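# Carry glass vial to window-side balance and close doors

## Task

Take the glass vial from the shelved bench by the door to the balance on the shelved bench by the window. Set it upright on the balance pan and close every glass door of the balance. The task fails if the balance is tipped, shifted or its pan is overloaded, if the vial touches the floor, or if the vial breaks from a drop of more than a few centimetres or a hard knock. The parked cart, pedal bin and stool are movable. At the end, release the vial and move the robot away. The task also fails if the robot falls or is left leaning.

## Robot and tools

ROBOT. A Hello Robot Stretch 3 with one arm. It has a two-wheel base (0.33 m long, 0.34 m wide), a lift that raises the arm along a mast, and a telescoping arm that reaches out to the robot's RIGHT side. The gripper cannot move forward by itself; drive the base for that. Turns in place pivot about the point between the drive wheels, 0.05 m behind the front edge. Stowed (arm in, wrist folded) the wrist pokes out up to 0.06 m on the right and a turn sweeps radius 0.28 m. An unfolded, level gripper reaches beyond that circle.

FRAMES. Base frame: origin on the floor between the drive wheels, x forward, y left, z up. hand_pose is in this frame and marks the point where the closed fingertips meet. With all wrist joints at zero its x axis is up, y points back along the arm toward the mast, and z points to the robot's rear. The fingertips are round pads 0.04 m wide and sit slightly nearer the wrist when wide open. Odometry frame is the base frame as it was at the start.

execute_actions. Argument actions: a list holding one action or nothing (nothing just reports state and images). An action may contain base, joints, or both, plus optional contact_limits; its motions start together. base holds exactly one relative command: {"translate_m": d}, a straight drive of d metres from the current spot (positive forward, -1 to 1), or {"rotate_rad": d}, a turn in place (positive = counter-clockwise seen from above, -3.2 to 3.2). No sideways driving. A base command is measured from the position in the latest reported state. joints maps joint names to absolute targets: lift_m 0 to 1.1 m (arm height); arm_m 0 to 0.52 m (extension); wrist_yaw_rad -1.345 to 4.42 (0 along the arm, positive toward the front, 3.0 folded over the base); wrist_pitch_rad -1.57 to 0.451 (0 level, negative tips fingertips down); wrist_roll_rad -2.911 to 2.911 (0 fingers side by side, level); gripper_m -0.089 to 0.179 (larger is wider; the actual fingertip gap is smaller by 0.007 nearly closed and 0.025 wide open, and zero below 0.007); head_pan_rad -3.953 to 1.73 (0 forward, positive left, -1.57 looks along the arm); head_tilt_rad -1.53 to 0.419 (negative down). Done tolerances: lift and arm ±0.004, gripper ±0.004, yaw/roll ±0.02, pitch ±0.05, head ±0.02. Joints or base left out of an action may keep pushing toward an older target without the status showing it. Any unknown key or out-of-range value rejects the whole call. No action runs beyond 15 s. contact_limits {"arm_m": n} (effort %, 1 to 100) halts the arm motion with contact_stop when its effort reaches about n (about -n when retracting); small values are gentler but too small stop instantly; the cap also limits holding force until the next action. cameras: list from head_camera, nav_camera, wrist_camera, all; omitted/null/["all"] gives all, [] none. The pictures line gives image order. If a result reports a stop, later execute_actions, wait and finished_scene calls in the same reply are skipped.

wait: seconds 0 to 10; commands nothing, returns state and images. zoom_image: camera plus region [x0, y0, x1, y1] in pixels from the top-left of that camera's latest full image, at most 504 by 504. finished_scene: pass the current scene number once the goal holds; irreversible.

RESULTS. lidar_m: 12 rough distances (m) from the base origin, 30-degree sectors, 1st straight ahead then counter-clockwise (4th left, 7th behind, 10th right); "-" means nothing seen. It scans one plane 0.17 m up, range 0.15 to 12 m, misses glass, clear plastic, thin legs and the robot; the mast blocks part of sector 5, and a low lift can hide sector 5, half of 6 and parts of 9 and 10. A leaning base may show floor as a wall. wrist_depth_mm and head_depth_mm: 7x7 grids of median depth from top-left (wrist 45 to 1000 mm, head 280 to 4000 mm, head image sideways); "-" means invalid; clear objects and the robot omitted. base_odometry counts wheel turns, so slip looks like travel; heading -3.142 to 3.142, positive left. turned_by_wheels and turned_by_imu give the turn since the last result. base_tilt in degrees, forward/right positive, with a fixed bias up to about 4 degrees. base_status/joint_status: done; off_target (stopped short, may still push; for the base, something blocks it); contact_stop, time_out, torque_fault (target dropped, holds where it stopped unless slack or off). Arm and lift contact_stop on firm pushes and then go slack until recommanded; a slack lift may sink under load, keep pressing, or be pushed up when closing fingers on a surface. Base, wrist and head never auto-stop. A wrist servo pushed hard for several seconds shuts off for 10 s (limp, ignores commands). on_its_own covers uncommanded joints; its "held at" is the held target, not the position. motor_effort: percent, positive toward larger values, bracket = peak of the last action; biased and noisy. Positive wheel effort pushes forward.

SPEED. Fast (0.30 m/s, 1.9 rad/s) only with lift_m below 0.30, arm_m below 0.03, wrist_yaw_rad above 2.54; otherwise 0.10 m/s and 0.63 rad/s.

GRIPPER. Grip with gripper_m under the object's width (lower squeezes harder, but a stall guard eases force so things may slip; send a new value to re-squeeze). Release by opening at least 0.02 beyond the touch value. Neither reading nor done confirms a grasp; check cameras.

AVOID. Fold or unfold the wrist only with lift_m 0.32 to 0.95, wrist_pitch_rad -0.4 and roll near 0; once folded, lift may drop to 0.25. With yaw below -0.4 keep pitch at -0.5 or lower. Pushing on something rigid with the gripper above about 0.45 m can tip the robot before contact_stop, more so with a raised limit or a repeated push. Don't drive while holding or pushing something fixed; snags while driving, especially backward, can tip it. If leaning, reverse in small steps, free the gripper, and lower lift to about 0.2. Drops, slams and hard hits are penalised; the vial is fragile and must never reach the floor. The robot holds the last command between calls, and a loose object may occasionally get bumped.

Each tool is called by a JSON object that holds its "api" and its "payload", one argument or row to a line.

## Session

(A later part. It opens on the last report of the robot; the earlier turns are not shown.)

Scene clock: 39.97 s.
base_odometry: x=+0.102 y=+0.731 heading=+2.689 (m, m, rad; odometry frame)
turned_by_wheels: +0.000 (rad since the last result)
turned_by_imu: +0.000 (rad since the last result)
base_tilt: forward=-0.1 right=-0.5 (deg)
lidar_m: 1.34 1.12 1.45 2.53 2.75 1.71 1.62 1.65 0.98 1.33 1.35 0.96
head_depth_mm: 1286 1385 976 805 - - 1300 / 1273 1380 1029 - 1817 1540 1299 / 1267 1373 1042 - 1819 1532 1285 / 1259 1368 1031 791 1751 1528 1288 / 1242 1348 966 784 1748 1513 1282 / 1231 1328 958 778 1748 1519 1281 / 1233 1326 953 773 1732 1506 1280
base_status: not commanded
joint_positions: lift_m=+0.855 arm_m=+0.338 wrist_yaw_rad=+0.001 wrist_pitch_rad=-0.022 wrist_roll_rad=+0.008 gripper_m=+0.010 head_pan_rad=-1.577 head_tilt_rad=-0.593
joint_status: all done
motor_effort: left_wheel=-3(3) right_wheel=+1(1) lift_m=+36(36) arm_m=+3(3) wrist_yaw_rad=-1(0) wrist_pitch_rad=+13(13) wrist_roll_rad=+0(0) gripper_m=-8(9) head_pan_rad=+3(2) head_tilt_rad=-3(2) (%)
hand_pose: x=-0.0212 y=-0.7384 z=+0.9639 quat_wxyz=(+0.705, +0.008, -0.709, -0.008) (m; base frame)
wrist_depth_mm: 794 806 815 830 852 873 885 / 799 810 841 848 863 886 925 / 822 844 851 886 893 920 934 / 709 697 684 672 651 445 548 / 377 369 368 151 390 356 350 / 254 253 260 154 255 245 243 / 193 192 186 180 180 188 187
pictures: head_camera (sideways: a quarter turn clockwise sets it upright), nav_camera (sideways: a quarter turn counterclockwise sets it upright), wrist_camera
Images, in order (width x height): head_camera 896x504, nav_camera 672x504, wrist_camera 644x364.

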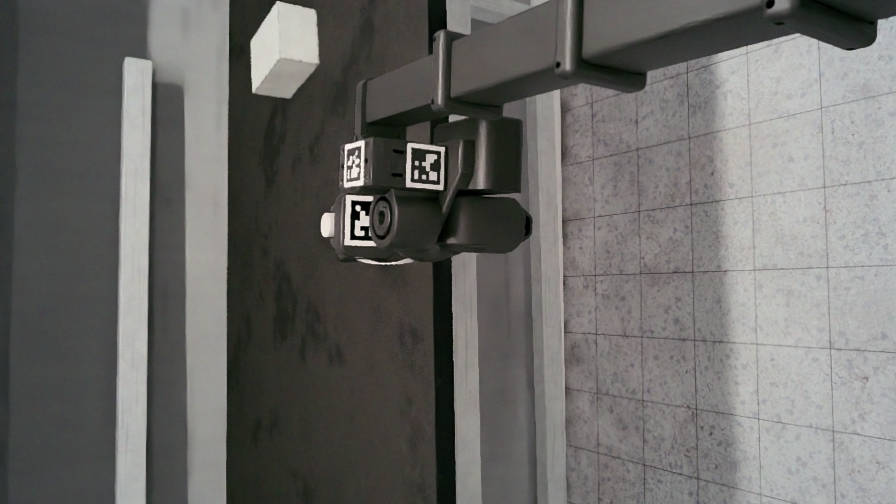

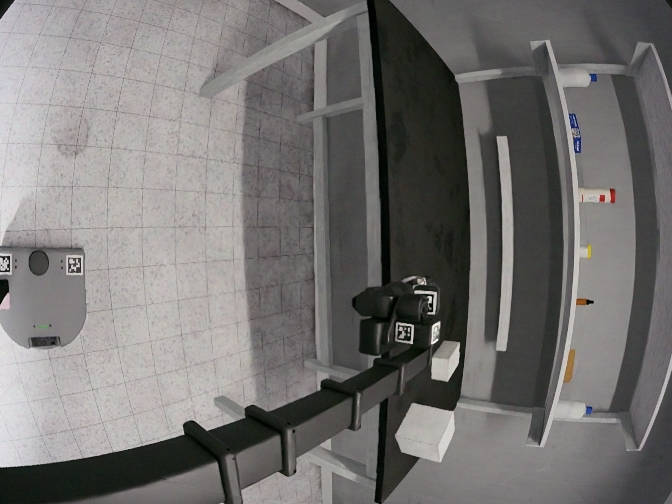

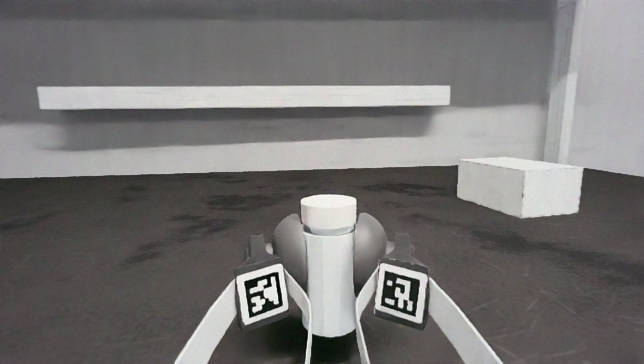

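{"api": "execute_actions", "payload": {
  "actions": [
    {"joints":{"arm_m":0,"lift_m":0.9}}
  ],
  "cameras": []
}}

{"api": "execute_actions", "payload": {
  "actions": [
    {"base":{"rotate_rad":1.57},"joints":{"head_pan_rad":0,"head_tilt_rad":-0.35}}
  ],
  "cameras": []
}}

{"api": "execute_actions", "payload": {
  "actions": [
    {"base":{"translate_m":1.0}}
  ]
}}

Scene clock: 46.67 s.
base_odometry: x=+0.102 y=+0.731 heading=+2.689 (m, m, rad; odometry frame)
turned_by_wheels: +0.000 (rad since the last result)
turned_by_imu: +0.001 (rad since the last result)
base_tilt: forward=+0.0 right=-0.5 (deg)
lidar_m: 1.35 1.12 1.45 2.53 2.74 1.72 1.62 1.65 0.98 1.33 1.35 0.96
head_depth_mm: 1276 1383 979 807 1820 1626 - / 1272 1380 986 801 1815 1590 - / 1273 1374 979 763 1844 - - / 1263 1367 973 756 1742 - 1267 / 1245 1350 968 785 1753 1519 1285 / 1235 1334 959 778 1750 1514 1280 / 1228 1326 951 775 1725 1512 1268
base_status: not commanded
joint_positions: lift_m=+0.900 arm_m=+0.000 wrist_yaw_rad=+0.000 wrist_pitch_rad=-0.022 wrist_roll_rad=+0.008 gripper_m=+0.010 head_pan_rad=-1.577 head_tilt_rad=-0.593
joint_status: all done
motor_effort: left_wheel=-3(3) right_wheel=+1(2) lift_m=+36(37) arm_m=-1(2) wrist_yaw_rad=-1(1) wrist_pitch_rad=+13(13) wrist_roll_rad=+0(0) gripper_m=-8(9) head_pan_rad=+3(3) head_tilt_rad=-3(3) (%)
hand_pose: x=-0.0214 y=-0.4009 z=+1.0089 quat_wxyz=(+0.705, +0.008, -0.709, -0.008) (m; base frame)
wrist_depth_mm: 944 976 987 - - 963 - / - - - - - - - / - - - - - - - / - 981 957 936 785 681 561 / 524 518 515 151 549 491 491 / 405 451 444 155 507 521 - / - - - - - - -
pictures: none
No camera images: the call's "cameras" was empty. Leave "cameras" out to get every camera's image.

Scene clock: 50.10 s.
base_odometry: x=+0.102 y=+0.731 heading=-2.024 (m, m, rad; odometry frame)
turned_by_wheels: +1.570 (rad since the last result)
turned_by_imu: +1.579 (rad since the last result)
base_tilt: forward=-0.2 right=-0.6 (deg)
lidar_m: 2.53 2.75 1.72 1.62 1.65 0.98 1.33 1.35 0.96 1.35 1.12 1.45
head_depth_mm: 2979 3158 3434 3543 2634 1955 1551 / 2945 3165 3341 3524 2611 1953 1537 / 2909 3130 3323 3507 2628 1932 1525 / 2900 3105 3289 3449 2606 1945 1534 / 2879 3041 3123 3371 2607 1916 1535 / 2811 3085 3234 3371 2565 1905 1507 / 2878 3052 3175 3345 2541 1882 1512
base_status: done
joint_positions: lift_m=+0.900 arm_m=+0.000 wrist_yaw_rad=+0.000 wrist_pitch_rad=-0.022 wrist_roll_rad=+0.008 gripper_m=+0.010 head_pan_rad=-0.007 head_tilt_rad=-0.359
joint_status: all done
motor_effort: left_wheel=-3(8) right_wheel=+1(5) lift_m=+35(36) arm_m=-1(1) wrist_yaw_rad=+0(0) wrist_pitch_rad=+13(13) wrist_roll_rad=+0(0) gripper_m=-9(8) head_pan_rad=+3(44) head_tilt_rad=+3(14) (%)
hand_pose: x=-0.0214 y=-0.4009 z=+1.0089 quat_wxyz=(+0.705, +0.008, -0.709, -0.008) (m; base frame)
wrist_depth_mm: 759 770 - - - - - / 767 788 - - - - - / 783 797 - - - - - / 805 821 - - - - - / 826 858 - 152 - - - / 850 860 - 154 - - - / 870 902 - - - - -
pictures: none
No camera images: the call's "cameras" was empty. Leave "cameras" out to get every camera's image.

Scene clock: 61.33 s.
base_odometry: x=-0.336 y=-0.168 heading=-2.024 (m, m, rad; odometry frame)
turned_by_wheels: +0.000 (rad since the last result)
turned_by_imu: +0.006 (rad since the last result)
base_tilt: forward=+0.0 right=-0.5 (deg)
lidar_m: 1.54 2.13 2.12 1.68 1.72 1.86 2.32 1.78 1.08 1.02 1.13 1.44
head_depth_mm: 2053 2205 2338 2498 2583 1960 1547 / 2036 2147 2282 2454 2569 1985 1540 / 2032 2156 2318 2418 2535 1920 1528 / 2035 2141 2287 2421 2534 1924 1534 / 2008 2098 1805 2378 2448 1866 1510 / 1993 2077 1779 2405 2435 1903 1512 / 1987 2106 2087 2027 2399 1899 1515
base_status: done
joint_positions: lift_m=+0.900 arm_m=+0.000 wrist_yaw_rad=+0.000 wrist_pitch_rad=-0.022 wrist_roll_rad=+0.008 gripper_m=+0.010 head_pan_rad=-0.007 head_tilt_rad=-0.359
joint_status: not commanded
motor_effort: left_wheel=-3(5) right_wheel=+1(6) lift_m=+36(35) arm_m=-1(1) wrist_yaw_rad=+0(1) wrist_pitch_rad=+13(13) wrist_roll_rad=+0(0) gripper_m=-9(8) head_pan_rad=+2(4) head_tilt_rad=+3(3) (%)
hand_pose: x=-0.0214 y=-0.4009 z=+1.0089 quat_wxyz=(+0.705, +0.008, -0.709, -0.008) (m; base frame)
wrist_depth_mm: - - 710 731 759 771 780 / - - 743 750 767 776 - / - - 774 778 781 797 - / - - 779 792 813 831 - / - - 798 151 830 848 - / - - - 154 851 883 - / - - 858 862 887 898 -
pictures: head_camera (sideways: a quarter turn clockwise sets it upright), nav_camera (sideways: a quarter turn counterclockwise sets it upright), wrist_camera
Images, in order (width x height): head_camera 896x504, nav_camera 672x504, wrist_camera 644x364.

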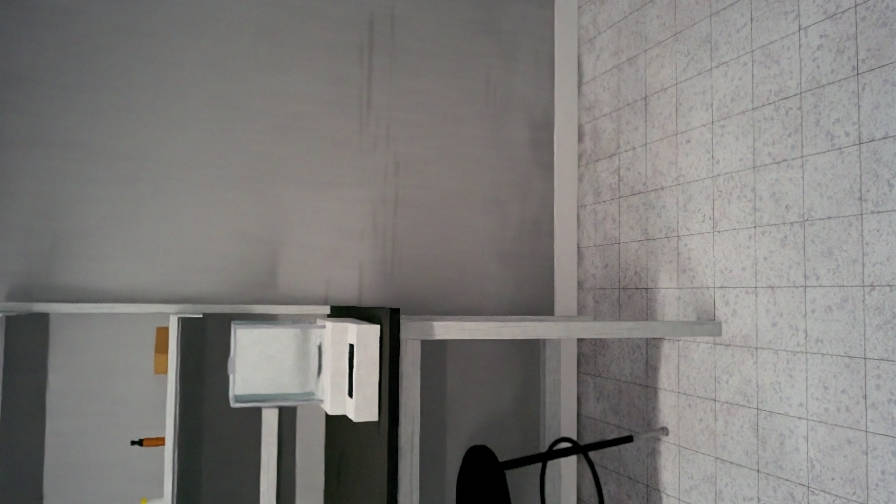

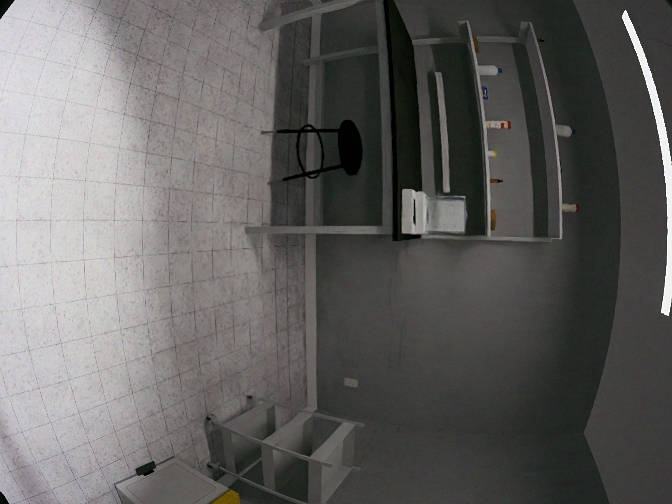

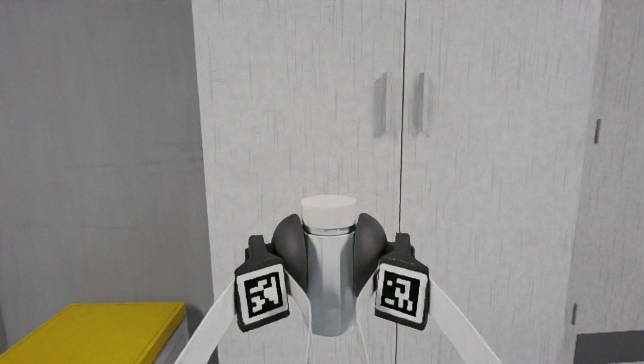

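{"api": "execute_actions", "payload": {
  "actions": [
    {"base":{"rotate_rad":-0.28},"joints":{"lift_m":1.0}}
  ],
  "cameras": []
}}

{"api": "execute_actions", "payload": {
  "actions": [
    {"base":{"translate_m":1.0},"joints":{"head_pan_rad":1.0,"head_tilt_rad":-0.4}}
  ],
  "cameras": ["head_camera","nav_camera"]
}}

Scene clock: 64.57 s.
base_odometry: x=-0.336 y=-0.168 heading=-2.304 (m, m, rad; odometry frame)
turned_by_wheels: -0.280 (rad since the last result)
turned_by_imu: -0.281 (rad since the last result)
base_tilt: forward=-0.1 right=-0.5 (deg)
lidar_m: 1.73 1.54 2.12 1.69 1.69 1.87 1.85 1.77 1.25 1.03 1.03 1.17
head_depth_mm: 2211 2281 2340 1905 1843 1760 1540 / 2252 2419 2561 2764 2399 1950 1552 / 2217 2365 2497 2704 2631 1931 1537 / 2149 2257 2422 2573 2568 1926 1536 / 2070 2207 2347 2503 2581 1913 1534 / 2001 2098 2252 2397 2466 1903 1511 / 1937 2063 2149 2336 2427 1870 1505
base_status: done
joint_positions: lift_m=+1.000 arm_m=+0.000 wrist_yaw_rad=+0.000 wrist_pitch_rad=-0.022 wrist_roll_rad=+0.008 gripper_m=+0.010 head_pan_rad=-0.007 head_tilt_rad=-0.359
joint_status: all done
motor_effort: left_wheel=+2(7) right_wheel=-3(5) lift_m=+36(37) arm_m=-1(1) wrist_yaw_rad=+0(0) wrist_pitch_rad=+13(13) wrist_roll_rad=+0(0) gripper_m=-8(8) head_pan_rad=+3(4) head_tilt_rad=+3(3) (%)
hand_pose: x=-0.0214 y=-0.4008 z=+1.1089 quat_wxyz=(+0.705, +0.008, -0.709, -0.008) (m; base frame)
wrist_depth_mm: 628 678 733 791 867 - - / 658 692 740 822 895 - - / 670 692 770 835 944 - - / 1000 713 792 853 976 - - / - 741 796 151 - - - / - 754 804 155 - - - / - 772 861 916 - - -
pictures: none
No camera images: the call's "cameras" was empty. Leave "cameras" out to get every camera's image.

Scene clock: 75.53 s.
base_odometry: x=-1.005 y=-0.911 heading=-2.304 (m, m, rad; odometry frame)
turned_by_wheels: +0.000 (rad since the last result)
turned_by_imu: +0.006 (rad since the last result)
base_tilt: forward=-0.1 right=-0.5 (deg)
lidar_m: 1.37 1.30 0.71 1.90 2.12 2.24 2.85 1.61 0.88 0.76 0.63 0.71
head_depth_mm: 1214 1281 1340 1251 1471 1555 1493 / 1313 1362 968 921 1623 1681 1505 / 1395 1465 1443 847 803 1692 1441 / 1483 1590 1587 882 817 1666 1394 / 1601 1728 1722 975 1352 1766 1458 / 1748 1872 1908 1036 1463 1763 1462 / 1871 2038 1885 1100 2338 1835 1462
base_status: done
joint_positions: lift_m=+1.000 arm_m=+0.000 wrist_yaw_rad=+0.000 wrist_pitch_rad=-0.022 wrist_roll_rad=+0.008 gripper_m=+0.010 head_pan_rad=+0.993 head_tilt_rad=-0.395
joint_status: all done
motor_effort: left_wheel=+1(7) right_wheel=-3(3) lift_m=+36(36) arm_m=-1(1) wrist_yaw_rad=+0(0) wrist_pitch_rad=+13(13) wrist_roll_rad=+0(0) gripper_m=-8(7) head_pan_rad=+3(40) head_tilt_rad=-2(6) (%)
hand_pose: x=-0.0214 y=-0.4008 z=+1.1089 quat_wxyz=(+0.705, +0.008, -0.709, -0.008) (m; base frame)
wrist_depth_mm: 719 763 847 931 976 746 659 / 735 799 864 929 - 763 669 / 754 804 873 961 - 774 690 / 761 821 882 977 - 785 718 / 762 831 933 151 - 800 745 / 784 868 922 154 - 796 785 / 812 880 988 - - 778 817
pictures: head_camera (sideways: a quarter turn clockwise sets it upright), nav_camera (sideways: a quarter turn counterclockwise sets it upright)
Images, in order (width x height): head_camera 896x504, nav_camera 672x504.

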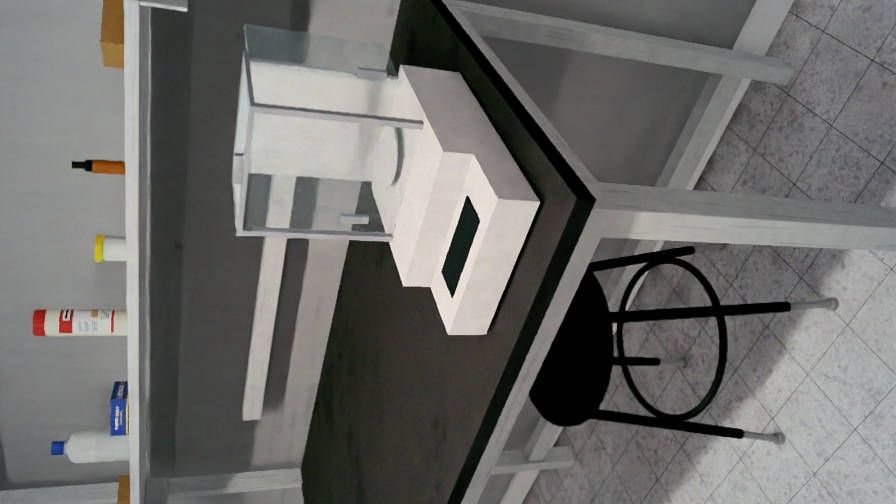

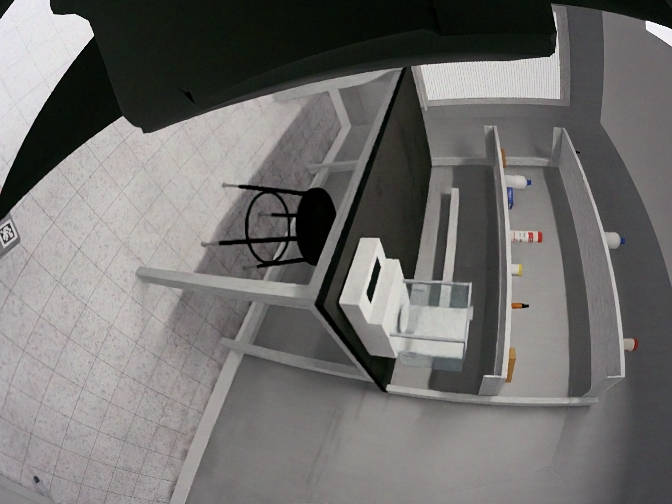

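{"api": "execute_actions", "payload": {
  "actions": [
    {"base":{"translate_m":0.3}}
  ],
  "cameras": []
}}

{"api": "execute_actions", "payload": {
  "actions": [
    {"base":{"rotate_rad":-2.885},"joints":{"head_pan_rad":-1.57,"head_tilt_rad":-0.5,"lift_m":0.97}}
  ],
  "cameras": []
}}

{"api": "execute_actions", "payload": {
  "actions": [
    {"base":{"translate_m":-0.35}}
  ]
}}

Scene clock: 81.77 s.
base_odometry: x=-1.206 y=-1.134 heading=-2.304 (m, m, rad; odometry frame)
turned_by_wheels: +0.000 (rad since the last result)
turned_by_imu: +0.002 (rad since the last result)
base_tilt: forward=-0.1 right=-0.5 (deg)
lidar_m: 1.09 1.08 0.59 0.58 2.27 2.35 3.13 1.38 0.79 0.53 0.53 0.62
head_depth_mm: 933 1003 1057 1125 1186 1266 1333 / 1019 983 1135 1156 1260 1358 1419 / 1068 1158 1229 1067 1369 1450 1427 / 1168 1249 824 846 1470 1612 1493 / 1248 1330 826 773 751 1708 1473 / 1350 1461 1513 770 679 1538 1426 / 1452 1622 1613 763 636 654 723
base_status: done
joint_positions: lift_m=+1.000 arm_m=+0.000 wrist_yaw_rad=+0.000 wrist_pitch_rad=-0.022 wrist_roll_rad=+0.008 gripper_m=+0.010 head_pan_rad=+0.993 head_tilt_rad=-0.395
joint_status: not commanded
motor_effort: left_wheel=+1(7) right_wheel=-2(3) lift_m=+36(36) arm_m=-1(1) wrist_yaw_rad=+0(0) wrist_pitch_rad=+13(13) wrist_roll_rad=+0(0) gripper_m=-8(9) head_pan_rad=+3(3) head_tilt_rad=-1(1) (%)
hand_pose: x=-0.0214 y=-0.4008 z=+1.1089 quat_wxyz=(+0.705, +0.008, -0.709, -0.008) (m; base frame)
wrist_depth_mm: 641 693 736 815 895 973 828 / 649 701 761 830 917 - 840 / 661 708 781 843 960 - 851 / 684 733 799 866 964 - 858 / 691 751 819 151 - - 877 / 706 768 810 154 - - 893 / 731 773 851 916 - - 897
pictures: none
No camera images: the call's "cameras" was empty. Leave "cameras" out to get every camera's image.

Scene clock: 87.27 s.
base_odometry: x=-1.206 y=-1.134 heading=+1.095 (m, m, rad; odometry frame)
turned_by_wheels: -2.885 (rad since the last result)
turned_by_imu: -2.901 (rad since the last result)
base_tilt: forward=+0.0 right=-0.5 (deg)
lidar_m: 2.89 0.97 0.77 0.53 0.55 1.15 1.08 1.08 0.58 1.93 2.26 2.77
head_depth_mm: 2416 2625 1339 901 2143 - - / 2397 2548 1351 2772 2146 - - / 2376 2592 2743 2109 - - - / 2350 2613 2797 2938 - - 1367 / 2371 2582 2794 2905 2111 1654 1377 / 2363 2556 2749 2863 2090 1657 1366 / 2324 2535 2746 2883 2087 1625 1355
base_status: done
joint_positions: lift_m=+0.970 arm_m=+0.000 wrist_yaw_rad=+0.000 wrist_pitch_rad=-0.022 wrist_roll_rad=+0.008 gripper_m=+0.010 head_pan_rad=-1.563 head_tilt_rad=-0.494
joint_status: all done
motor_effort: left_wheel=+2(7) right_wheel=-3(5) lift_m=+29(31) arm_m=-1(1) wrist_yaw_rad=+0(1) wrist_pitch_rad=+13(13) wrist_roll_rad=+0(0) gripper_m=-8(9) head_pan_rad=-3(41) head_tilt_rad=-2(8) (%)
hand_pose: x=-0.0214 y=-0.4009 z=+1.0792 quat_wxyz=(+0.705, +0.008, -0.709, -0.008) (m; base frame)
wrist_depth_mm: - - - - - - 959 / - - - - - - - / - - - - - - - / - - - - - - - / - - - 151 781 707 444 / - - - 154 650 462 372 / - - - - - 410 337
pictures: none
No camera images: the call's "cameras" was empty. Leave "cameras" out to get every camera's image.

Scene clock: 91.73 s.
base_odometry: x=-1.366 y=-1.445 heading=+1.095 (m, m, rad; odometry frame)
turned_by_wheels: +0.000 (rad since the last result)
turned_by_imu: -0.001 (rad since the last result)
base_tilt: forward=+0.0 right=-0.5 (deg)
lidar_m: 3.22 0.98 0.55 0.52 1.03 0.78 0.73 0.74 0.80 0.51 2.44 2.81
head_depth_mm: 1747 1850 1247 634 587 - - / 2356 2551 1234 599 583 - - / 2406 2615 1319 657 - - - / 2420 2560 1297 740 - - 786 / 2379 2549 1544 832 593 670 781 / 2382 2609 2770 2826 2100 1649 1366 / 2393 2541 2767 2811 2077 1639 1354
base_status: done
joint_positions: lift_m=+0.970 arm_m=+0.000 wrist_yaw_rad=+0.000 wrist_pitch_rad=-0.022 wrist_roll_rad=+0.008 gripper_m=+0.010 head_pan_rad=-1.563 head_tilt_rad=-0.494
joint_status: not commanded
motor_effort: left_wheel=+3(4) right_wheel=-3(6) lift_m=+28(28) arm_m=-1(1) wrist_yaw_rad=+0(1) wrist_pitch_rad=+13(13) wrist_roll_rad=+0(1) gripper_m=-9(8) head_pan_rad=-3(4) head_tilt_rad=-2(2) (%)
hand_pose: x=-0.0214 y=-0.4009 z=+1.0792 quat_wxyz=(+0.705, +0.008, -0.709, -0.008) (m; base frame)
wrist_depth_mm: - - - - - 674 677 / - - - - - 416 334 / - - - - - 416 642 / - - - - - 422 677 / - - - 151 413 378 640 / - - - 154 304 310 429 / - - 324 302 311 317 354
pictures: head_camera (sideways: a quarter turn clockwise sets it upright), nav_camera (sideways: a quarter turn counterclockwise sets it upright), wrist_camera
Images, in order (width x height): head_camera 896x504, nav_camera 672x504, wrist_camera 644x364.

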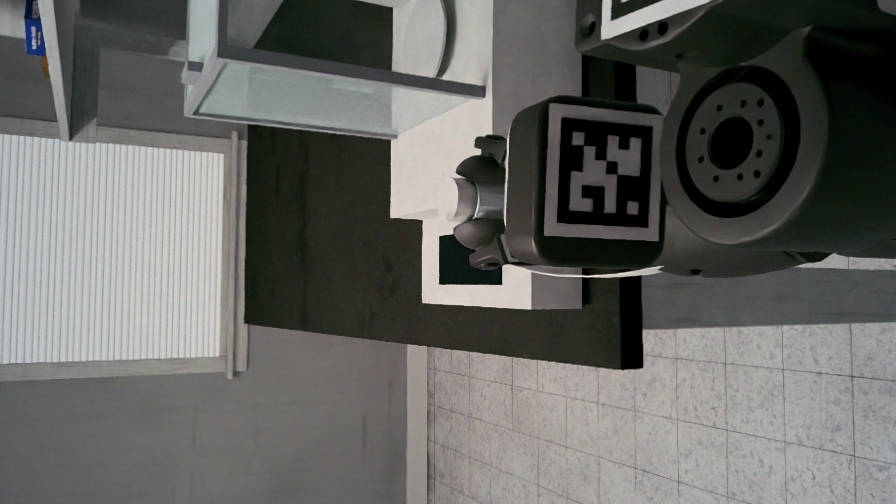

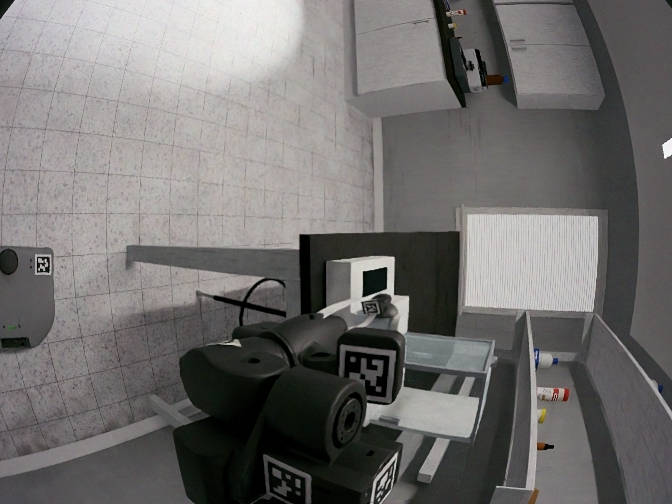

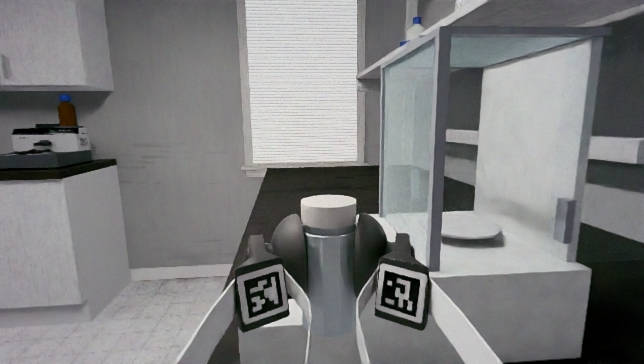

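{"api": "execute_actions", "payload": {
  "actions": [
    {"base":{"translate_m":-0.17}}
  ],
  "cameras": ["head_camera","wrist_camera"]
}}

Scene clock: 95.07 s.
base_odometry: x=-1.444 y=-1.596 heading=+1.095 (m, m, rad; odometry frame)
turned_by_wheels: +0.000 (rad since the last result)
turned_by_imu: +0.000 (rad since the last result)
base_tilt: forward=-0.2 right=-0.4 (deg)
lidar_m: 3.64 0.76 0.55 0.68 0.88 0.60 0.56 0.57 0.69 0.89 0.54 2.83
head_depth_mm: 1266 1431 1348 857 649 - - / 1756 1837 581 807 645 - - / 2350 2554 1222 611 - - - / 2443 2533 1310 624 - - 1328 / 2404 2515 1194 588 590 1565 1366 / 2379 2563 1280 647 587 1602 1333 / 2394 2570 2751 730 581 665 762
base_status: done
joint_positions: lift_m=+0.970 arm_m=+0.000 wrist_yaw_rad=+0.000 wrist_pitch_rad=-0.022 wrist_roll_rad=+0.008 gripper_m=+0.010 head_pan_rad=-1.563 head_tilt_rad=-0.494
joint_status: not commanded
motor_effort: left_wheel=+2(3) right_wheel=-3(7) lift_m=+29(29) arm_m=-1(1) wrist_yaw_rad=+0(0) wrist_pitch_rad=+13(13) wrist_roll_rad=+0(0) gripper_m=-8(8) head_pan_rad=-4(4) head_tilt_rad=-2(2) (%)
hand_pose: x=-0.0214 y=-0.4009 z=+1.0792 quat_wxyz=(+0.705, +0.008, -0.709, -0.008) (m; base frame)
wrist_depth_mm: - - - - 705 723 571 / - - - - - 825 579 / - - - - - 776 582 / - - - - 978 828 593 / - - 425 151 654 697 586 / - 349 305 155 503 486 479 / 314 302 307 315 326 372 370
pictures: head_camera (sideways: a quarter turn clockwise sets it upright), wrist_camera
Images, in order (width x height): head_camera 896x504, wrist_camera 644x364.

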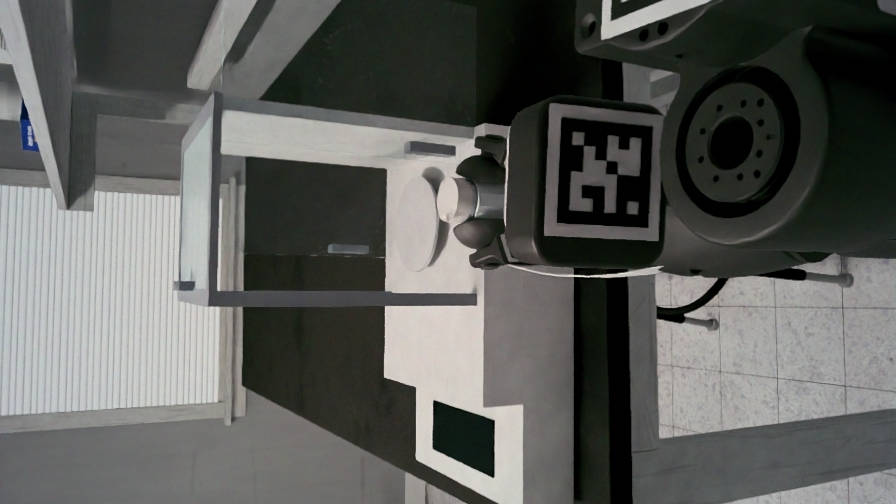

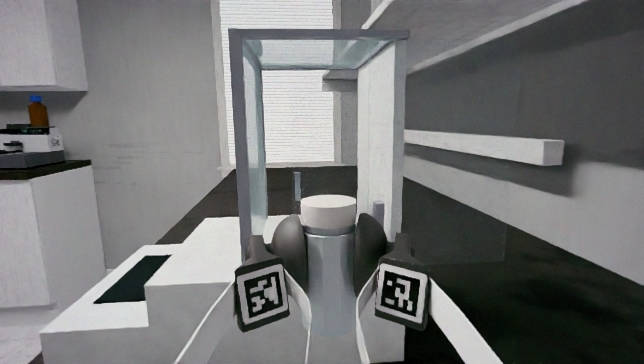

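{"api": "execute_actions", "payload": {
  "actions": [
    {"base":{"translate_m":0.013},"joints":{"arm_m":0.11,"lift_m":0.98}}
  ],
  "cameras": ["head_camera","wrist_camera"]
}}

{"api": "zoom_image", "payload": {
  "camera": "head_camera",
  "region": [150,60,550,360]
}}

Scene clock: 98.87 s.
base_odometry: x=-1.438 y=-1.584 heading=+1.095 (m, m, rad; odometry frame)
turned_by_wheels: +0.000 (rad since the last result)
turned_by_imu: +0.001 (rad since the last result)
base_tilt: forward=+0.0 right=-0.5 (deg)
lidar_m: 3.64 0.76 0.55 0.63 0.90 0.62 0.58 0.59 0.70 0.89 0.54 2.84
head_depth_mm: 1266 1502 1368 - - - 1314 / 1406 1831 587 - - 1534 1384 / 2367 2563 1381 - - - 1386 / 2415 2572 1207 571 592 1516 1338 / 2413 2588 1292 616 590 1601 1373 / 2393 2567 1270 661 582 1565 1302 / 2379 2594 2812 778 580 656 792
base_status: done
joint_positions: lift_m=+0.980 arm_m=+0.110 wrist_yaw_rad=+0.000 wrist_pitch_rad=-0.022 wrist_roll_rad=+0.008 gripper_m=+0.010 head_pan_rad=-1.563 head_tilt_rad=-0.494
joint_status: all done
motor_effort: left_wheel=+2(7) right_wheel=-3(6) lift_m=+36(38) arm_m=+3(5) wrist_yaw_rad=+0(0) wrist_pitch_rad=+13(13) wrist_roll_rad=+0(0) gripper_m=-8(9) head_pan_rad=-4(3) head_tilt_rad=-2(3) (%)
hand_pose: x=-0.0214 y=-0.5104 z=+1.0889 quat_wxyz=(+0.705, +0.008, -0.709, -0.008) (m; base frame)
wrist_depth_mm: - - 238 - 238 648 583 / - - - - 266 785 587 / - - - - 268 766 562 / - - - - 272 794 561 / - - 383 152 248 711 594 / - 369 312 154 213 507 497 / - 248 225 224 222 387 386
pictures: head_camera (sideways: a quarter turn clockwise sets it upright), wrist_camera
Images, in order (width x height): head_camera 896x504, wrist_camera 644x364.

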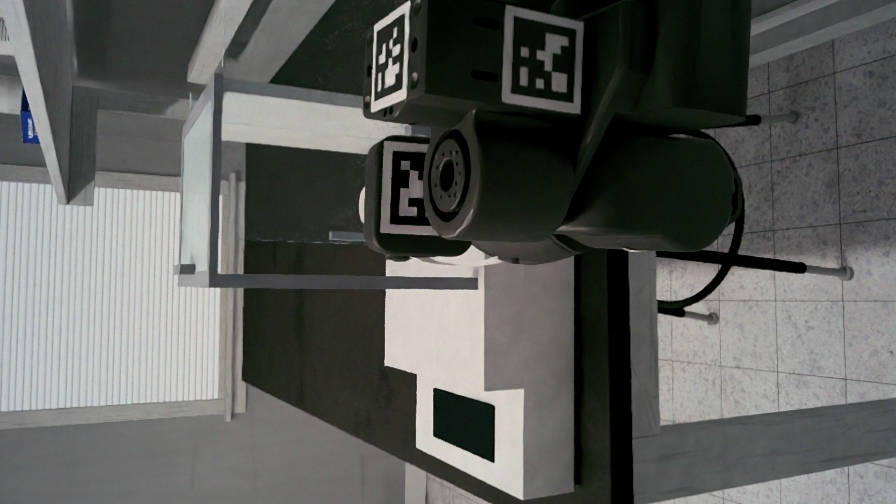

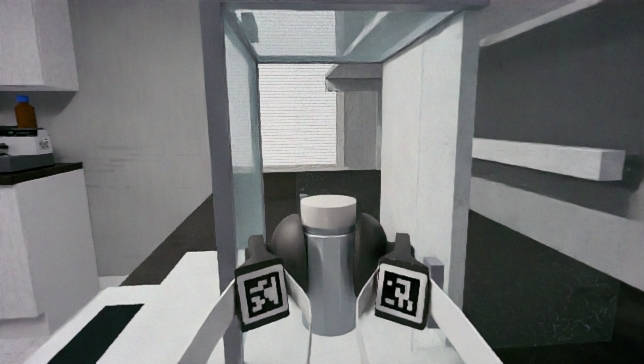

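Region (150, 60, 550, 360) of head_camera's 896x504 image, scaled by 1.260, with more detail than that image has; it fills the top 378 rows of this view, and the rest is white.

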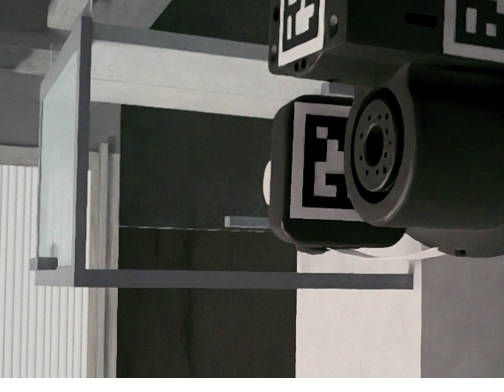

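{"api": "execute_actions", "payload": {
  "actions": [
    {"joints":{"arm_m":0.2},"contact_limits":{"arm_m":12}}
  ]
}}

Scene clock: 101.57 s.
base_odometry: x=-1.438 y=-1.584 heading=+1.095 (m, m, rad; odometry frame)
turned_by_wheels: +0.000 (rad since the last result)
turned_by_imu: +0.000 (rad since the last result)
base_tilt: forward=+0.0 right=-0.6 (deg)
lidar_m: 3.62 0.76 0.54 0.63 0.90 0.61 0.58 0.59 0.70 0.89 0.54 2.83
head_depth_mm: 1272 1493 1468 - 625 1407 1312 / 1413 1841 586 - 600 1535 1374 / 2381 2570 1575 - 596 1622 1381 / 2402 2558 1304 571 592 1523 1334 / 2381 2567 1288 614 589 1614 1372 / 2406 2545 1285 662 584 1550 1300 / 2356 2603 2805 779 580 657 788
base_status: not commanded
joint_positions: lift_m=+0.980 arm_m=+0.200 wrist_yaw_rad=+0.000 wrist_pitch_rad=-0.022 wrist_roll_rad=+0.008 gripper_m=+0.010 head_pan_rad=-1.563 head_tilt_rad=-0.494
joint_status: all done
motor_effort: left_wheel=+2(2) right_wheel=-3(3) lift_m=+36(36) arm_m=+3(3) wrist_yaw_rad=+0(0) wrist_pitch_rad=+13(13) wrist_roll_rad=+0(0) gripper_m=-9(9) head_pan_rad=-3(4) head_tilt_rad=-2(2) (%)
contact_limits: arm_m 12 (drawing in: default 17, maximum 29; extending or still: default 26, maximum 42)
hand_pose: x=-0.0214 y=-0.6004 z=+1.0889 quat_wxyz=(+0.705, +0.008, -0.709, -0.008) (m; base frame)
wrist_depth_mm: - 92 - - 260 140 107 / - 91 - - 248 141 113 / - 98 - - 251 143 114 / - 97 - - 253 143 446 / - 636 758 151 231 144 519 / - 105 537 155 211 145 470 / - 215 225 202 212 137 365
pictures: head_camera (sideways: a quarter turn clockwise sets it upright), nav_camera (sideways: a quarter turn counterclockwise sets it upright), wrist_camera
Images, in order (width x height): head_camera 896x504, nav_camera 672x504, wrist_camera 644x364.

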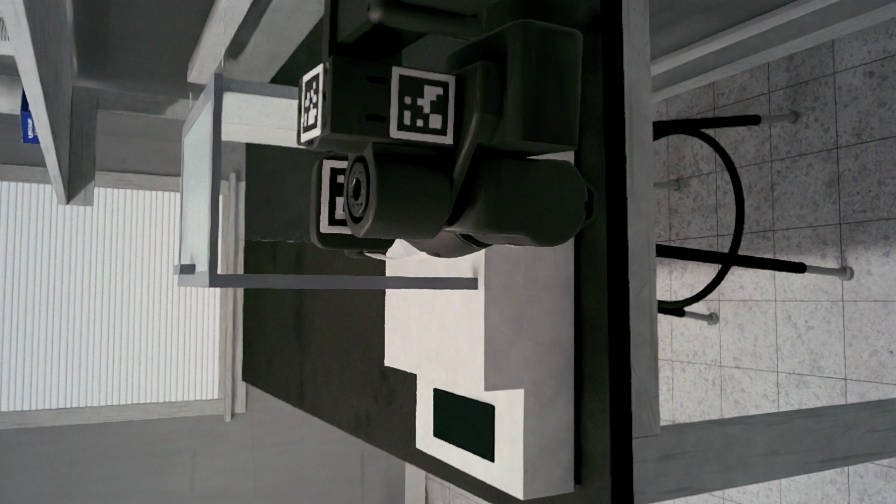

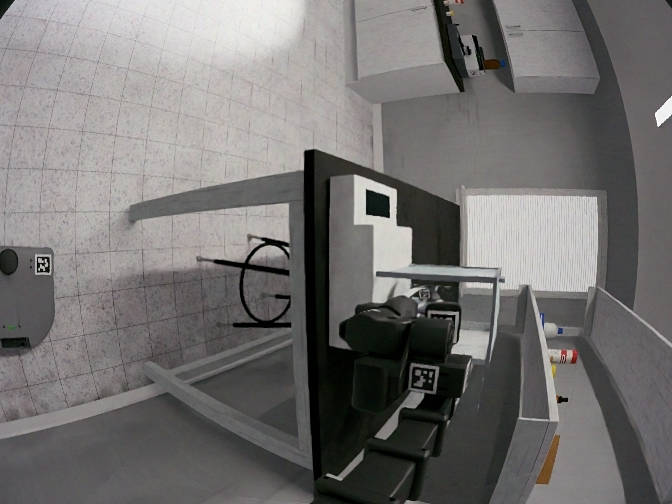

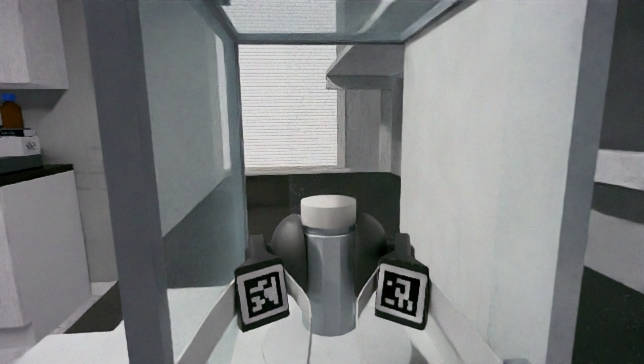

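{"api": "execute_actions", "payload": {
  "actions": [
    {"joints":{"arm_m":0.218,"lift_m":0.96},"contact_limits":{"arm_m":12}}
  ],
  "cameras": ["wrist_camera"]
}}

Scene clock: 103.70 s.
base_odometry: x=-1.438 y=-1.584 heading=+1.095 (m, m, rad; odometry frame)
turned_by_wheels: +0.000 (rad since the last result)
turned_by_imu: +0.000 (rad since the last result)
base_tilt: forward=+0.1 right=-0.5 (deg)
lidar_m: 3.64 0.76 0.55 0.62 0.90 0.62 0.58 0.59 0.70 0.89 0.54 2.83
head_depth_mm: 1276 1489 1404 - 645 1410 1314 / 1402 1829 586 - 598 1540 1375 / 2349 2541 1433 - 597 1615 1388 / 2424 2545 1304 571 593 1520 1340 / 2400 2593 1281 617 591 1604 1365 / 2402 2605 1277 661 584 1554 1305 / 2354 2606 2793 780 577 657 792
base_status: not commanded
joint_positions: lift_m=+0.960 arm_m=+0.218 wrist_yaw_rad=+0.000 wrist_pitch_rad=-0.022 wrist_roll_rad=+0.008 gripper_m=+0.010 head_pan_rad=-1.563 head_tilt_rad=-0.494
joint_status: all done
motor_effort: left_wheel=+2(2) right_wheel=-2(3) lift_m=+29(31) arm_m=+3(4) wrist_yaw_rad=+0(0) wrist_pitch_rad=+13(13) wrist_roll_rad=+0(0) gripper_m=-8(8) head_pan_rad=-4(3) head_tilt_rad=-2(2) (%)
contact_limits: arm_m 12 (drawing in: default 17, maximum 29; extending or still: default 26, maximum 42)
hand_pose: x=-0.0214 y=-0.6184 z=+1.0692 quat_wxyz=(+0.705, +0.008, -0.709, -0.008) (m; base frame)
wrist_depth_mm: - - - - 239 139 97 / - - - - 246 139 98 / - - - - 248 140 98 / - - - - 251 142 98 / - 588 689 151 227 142 99 / - 238 277 155 209 144 104 / 266 89 194 172 183 136 104
pictures: wrist_camera
Images, in order (width x height): wrist_camera 644x364.

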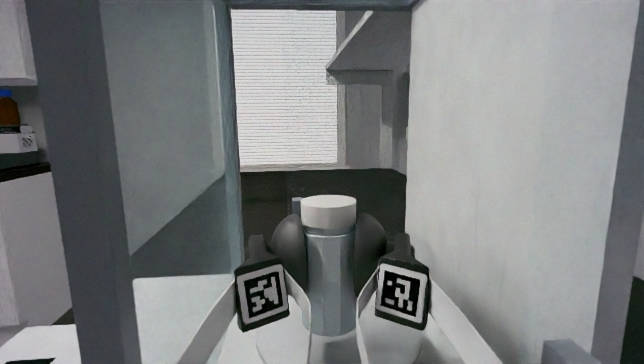

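{"api": "execute_actions", "payload": {
  "actions": [
    {"joints":{"lift_m":0.953}}
  ],
  "cameras": ["wrist_camera"]
}}

Scene clock: 104.93 s.
base_odometry: x=-1.438 y=-1.584 heading=+1.095 (m, m, rad; odometry frame)
turned_by_wheels: +0.000 (rad since the last result)
turned_by_imu: +0.000 (rad since the last result)
base_tilt: forward=-0.1 right=-0.5 (deg)
lidar_m: 3.64 0.76 0.55 0.62 0.90 0.62 0.58 0.59 0.70 0.89 0.54 2.83
head_depth_mm: 1271 1514 1385 - 624 1420 1310 / 1416 1857 584 - 618 1535 1373 / 2381 2563 1424 - 620 1613 1381 / 2414 2506 1293 570 592 1527 1341 / 2411 2577 1288 616 592 1605 1372 / 2397 2573 1277 660 583 1552 1300 / 2369 2551 2788 779 579 657 794
base_status: not commanded
joint_positions: lift_m=+0.953 arm_m=+0.218 wrist_yaw_rad=+0.000 wrist_pitch_rad=-0.022 wrist_roll_rad=+0.008 gripper_m=+0.010 head_pan_rad=-1.563 head_tilt_rad=-0.494
joint_status: all done
motor_effort: left_wheel=+2(2) right_wheel=-3(3) lift_m=+28(29) arm_m=+3(3) wrist_yaw_rad=-1(0) wrist_pitch_rad=+13(13) wrist_roll_rad=+0(0) gripper_m=-8(9) head_pan_rad=-3(3) head_tilt_rad=-2(3) (%)
hand_pose: x=-0.0214 y=-0.6184 z=+1.0622 quat_wxyz=(+0.705, +0.008, -0.709, -0.008) (m; base frame)
wrist_depth_mm: - - - - 241 139 97 / - - - - 243 139 97 / - - - - 248 141 98 / - - - - 252 142 98 / - 569 667 152 228 142 99 / - 226 261 154 202 143 104 / 250 90 183 161 173 136 95
pictures: wrist_camera
Images, in order (width x height): wrist_camera 644x364.

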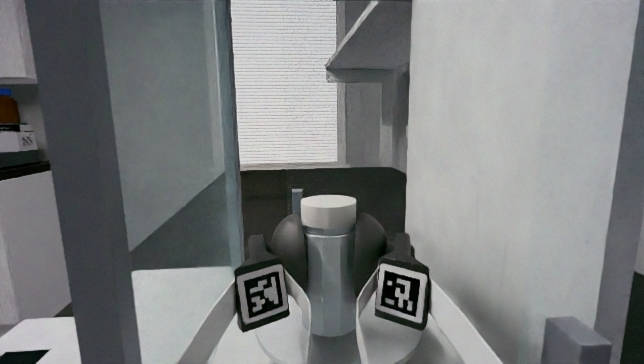

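About 3 mm above; release.

{"api": "execute_actions", "payload": {
  "actions": [
    {"joints":{"gripper_m":0.05}}
  ],
  "cameras": ["wrist_camera"]
}}

{"api": "execute_actions", "payload": {
  "actions": [
    {"joints":{"arm_m":0.02},"contact_limits":{"arm_m":10}}
  ],
  "cameras": ["head_camera","wrist_camera"]
}}

Scene clock: 106.47 s.
base_odometry: x=-1.438 y=-1.584 heading=+1.095 (m, m, rad; odometry frame)
turned_by_wheels: +0.000 (rad since the last result)
turned_by_imu: +0.000 (rad since the last result)
base_tilt: forward=-0.2 right=-0.6 (deg)
lidar_m: 3.61 0.76 0.55 0.63 0.90 0.62 0.58 0.59 0.70 0.89 0.54 2.83
head_depth_mm: 1268 1498 1389 - 625 1414 1310 / 1411 1826 585 - 619 1537 1390 / 2370 2585 1427 - 619 1619 1384 / 2414 2538 1307 568 594 1521 1336 / 2397 2559 1293 616 590 1605 1368 / 2373 2600 1276 662 583 1556 1302 / 2374 2616 2792 780 578 657 792
base_status: not commanded
joint_positions: lift_m=+0.953 arm_m=+0.218 wrist_yaw_rad=+0.000 wrist_pitch_rad=-0.022 wrist_roll_rad=+0.008 gripper_m=+0.050 head_pan_rad=-1.563 head_tilt_rad=-0.494
joint_status: all done
motor_effort: left_wheel=+2(2) right_wheel=-3(2) lift_m=+28(29) arm_m=+3(3) wrist_yaw_rad=+1(1) wrist_pitch_rad=+13(13) wrist_roll_rad=+0(0) gripper_m=+0(81) head_pan_rad=-4(3) head_tilt_rad=-2(2) (%)
hand_pose: x=-0.0214 y=-0.6184 z=+1.0622 quat_wxyz=(+0.705, +0.008, -0.709, -0.008) (m; base frame)
wrist_depth_mm: - - - - 243 138 97 / - - - - 244 139 98 / - - - - 248 140 98 / - - - - 250 141 98 / - 570 663 160 227 142 99 / - 226 270 155 - 143 104 / 250 83 178 159 176 136 95
pictures: wrist_camera
Images, in order (width x height): wrist_camera 644x364.

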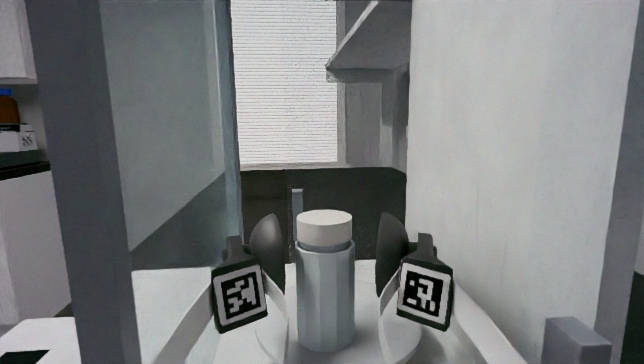

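Scene clock: 109.17 s.
base_odometry: x=-1.438 y=-1.584 heading=+1.095 (m, m, rad; odometry frame)
turned_by_wheels: +0.000 (rad since the last result)
turned_by_imu: +0.000 (rad since the last result)
base_tilt: forward=+0.0 right=-0.4 (deg)
lidar_m: 3.64 0.76 0.54 0.63 0.90 0.61 0.58 0.59 0.70 0.89 0.54 2.83
head_depth_mm: 1257 1494 1355 854 663 - - / 1407 1829 584 732 645 - - / 2373 2577 1316 625 - - - / 2421 2491 1208 619 - - 1317 / 2367 2576 1283 617 591 1614 1373 / 2401 2580 1281 662 583 1559 1293 / 2389 2596 2791 781 581 656 791
base_status: not commanded
joint_positions: lift_m=+0.953 arm_m=+0.020 wrist_yaw_rad=+0.000 wrist_pitch_rad=-0.022 wrist_roll_rad=+0.008 gripper_m=+0.050 head_pan_rad=-1.563 head_tilt_rad=-0.494
joint_status: all done
motor_effort: left_wheel=+2(2) right_wheel=-3(3) lift_m=+28(28) arm_m=-1(1) wrist_yaw_rad=+0(0) wrist_pitch_rad=+13(13) wrist_roll_rad=+0(0) gripper_m=+0(0) head_pan_rad=-3(3) head_tilt_rad=-2(2) (%)
contact_limits: arm_m 10 (drawing in: default 17, maximum 29; extending or still: default 26, maximum 42)
hand_pose: x=-0.0214 y=-0.4209 z=+1.0622 quat_wxyz=(+0.705, +0.008, -0.709, -0.008) (m; base frame)
wrist_depth_mm: - - - - 354 732 588 / - - - - 363 824 591 / - - - - 427 790 594 / - - - - 435 845 595 / - - 372 358 567 648 578 / - 300 276 287 - 454 449 / 284 279 286 292 300 344 343
pictures: head_camera (sideways: a quarter turn clockwise sets it upright), wrist_camera
Images, in order (width x height): head_camera 896x504, wrist_camera 644x364.

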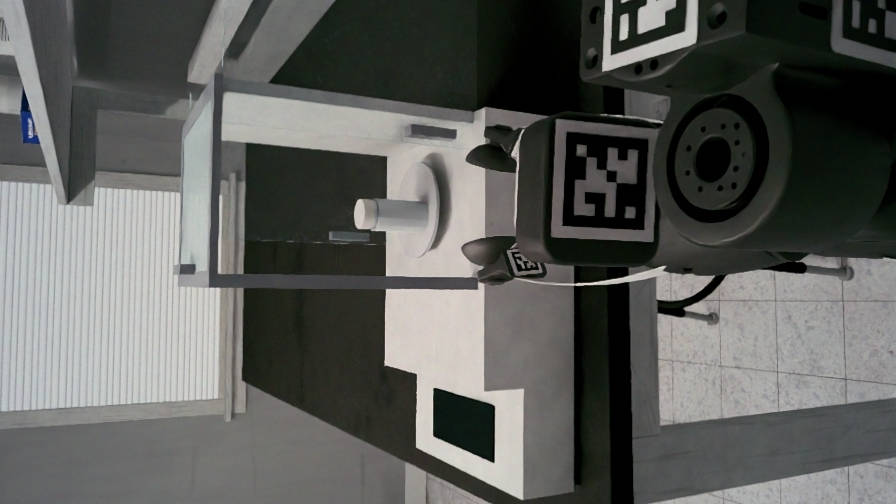

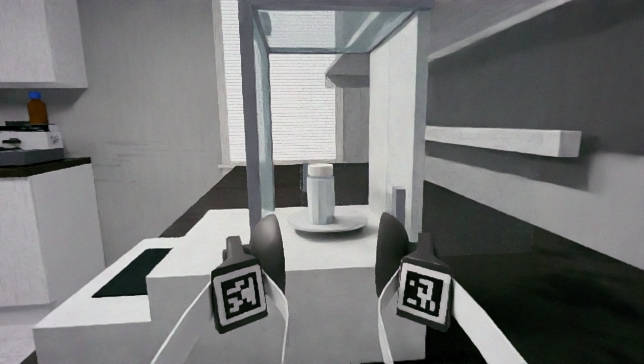

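{"api": "execute_actions", "payload": {
  "actions": [
    {"base":{"translate_m":-0.062}}
  ],
  "cameras": []
}}

{"api": "execute_actions", "payload": {
  "actions": [
    {"joints":{"arm_m":0.1},"contact_limits":{"arm_m":7}}
  ],
  "cameras": ["head_camera","wrist_camera"]
}}

Scene clock: 111.83 s.
base_odometry: x=-1.467 y=-1.639 heading=+1.095 (m, m, rad; odometry frame)
turned_by_wheels: +0.000 (rad since the last result)
turned_by_imu: +0.000 (rad since the last result)
base_tilt: forward=-0.1 right=-0.6 (deg)
lidar_m: 4.07 0.76 0.56 0.87 0.81 0.55 0.51 0.52 0.67 0.89 0.56 2.83
head_depth_mm: 832 1314 1254 854 663 - - / 1373 1857 1333 848 647 - - / 2369 2511 682 730 - - - / 2422 2557 1302 622 - - 1371 / 2431 2553 1290 617 591 1570 1382 / 2389 2548 1185 585 588 1598 1360 / 2402 2580 2773 685 586 1517 782
base_status: done
joint_positions: lift_m=+0.953 arm_m=+0.020 wrist_yaw_rad=+0.000 wrist_pitch_rad=-0.022 wrist_roll_rad=+0.008 gripper_m=+0.050 head_pan_rad=-1.563 head_tilt_rad=-0.494
joint_status: not commanded
motor_effort: left_wheel=+2(4) right_wheel=-3(7) lift_m=+29(28) arm_m=-2(1) wrist_yaw_rad=+0(0) wrist_pitch_rad=+13(13) wrist_roll_rad=+0(0) gripper_m=+0(0) head_pan_rad=-3(3) head_tilt_rad=-2(2) (%)
hand_pose: x=-0.0214 y=-0.4209 z=+1.0622 quat_wxyz=(+0.705, +0.008, -0.709, -0.008) (m; base frame)
wrist_depth_mm: - - - 805 818 700 518 / - - - - - 749 522 / - - - - - 703 526 / - - - - - 751 532 / - 414 372 341 724 646 534 / 337 278 281 289 - 454 451 / 280 283 292 298 347 344 342
pictures: none
No camera images: the call's "cameras" was empty. Leave "cameras" out to get every camera's image.

Scene clock: 113.63 s.
base_odometry: x=-1.467 y=-1.639 heading=+1.095 (m, m, rad; odometry frame)
turned_by_wheels: +0.000 (rad since the last result)
turned_by_imu: +0.000 (rad since the last result)
base_tilt: forward=-0.1 right=-0.5 (deg)
lidar_m: 4.07 0.76 0.57 0.87 0.81 0.55 0.51 0.53 0.67 0.89 0.56 2.83
head_depth_mm: 834 1306 1240 953 - - 1211 / 1370 1857 1338 940 - - 1343 / 2353 2515 679 889 - - 1342 / 2424 2560 1306 621 593 1641 1371 / 2407 2535 1291 617 592 1574 1369 / 2407 2523 1187 586 589 1594 1361 / 2378 2565 2700 683 585 1499 779
base_status: not commanded
joint_positions: lift_m=+0.953 arm_m=+0.100 wrist_yaw_rad=+0.000 wrist_pitch_rad=-0.022 wrist_roll_rad=+0.008 gripper_m=+0.050 head_pan_rad=-1.563 head_tilt_rad=-0.494
joint_status: all done
motor_effort: left_wheel=+2(2) right_wheel=-3(2) lift_m=+28(28) arm_m=+3(5) wrist_yaw_rad=+0(1) wrist_pitch_rad=+13(13) wrist_roll_rad=+0(0) gripper_m=+0(0) head_pan_rad=-3(4) head_tilt_rad=-2(2) (%)
contact_limits: arm_m 7 (drawing in: default 17, maximum 29; extending or still: default 26, maximum 42)
hand_pose: x=-0.0214 y=-0.5004 z=+1.0622 quat_wxyz=(+0.705, +0.008, -0.709, -0.008) (m; base frame)
wrist_depth_mm: - - - 353 812 680 515 / - - - - - 729 517 / - - - - - 675 508 / - - - 933 - 726 522 / - 346 314 291 724 654 527 / 314 240 272 226 - 452 447 / 198 201 206 210 344 344 345
pictures: head_camera (sideways: a quarter turn clockwise sets it upright), wrist_camera
Images, in order (width x height): head_camera 896x504, wrist_camera 644x364.

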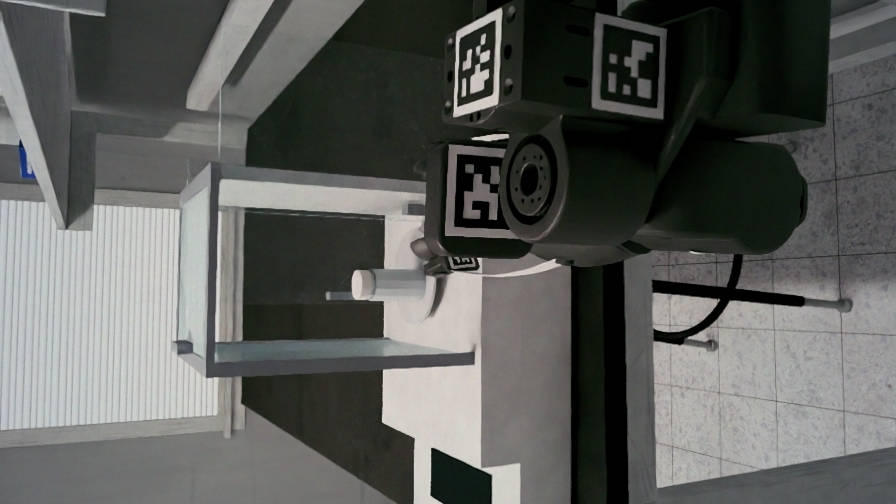

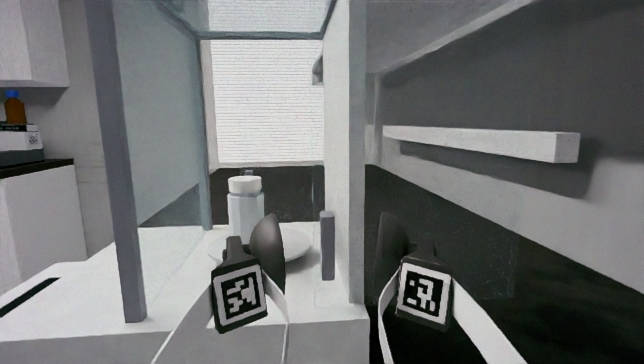

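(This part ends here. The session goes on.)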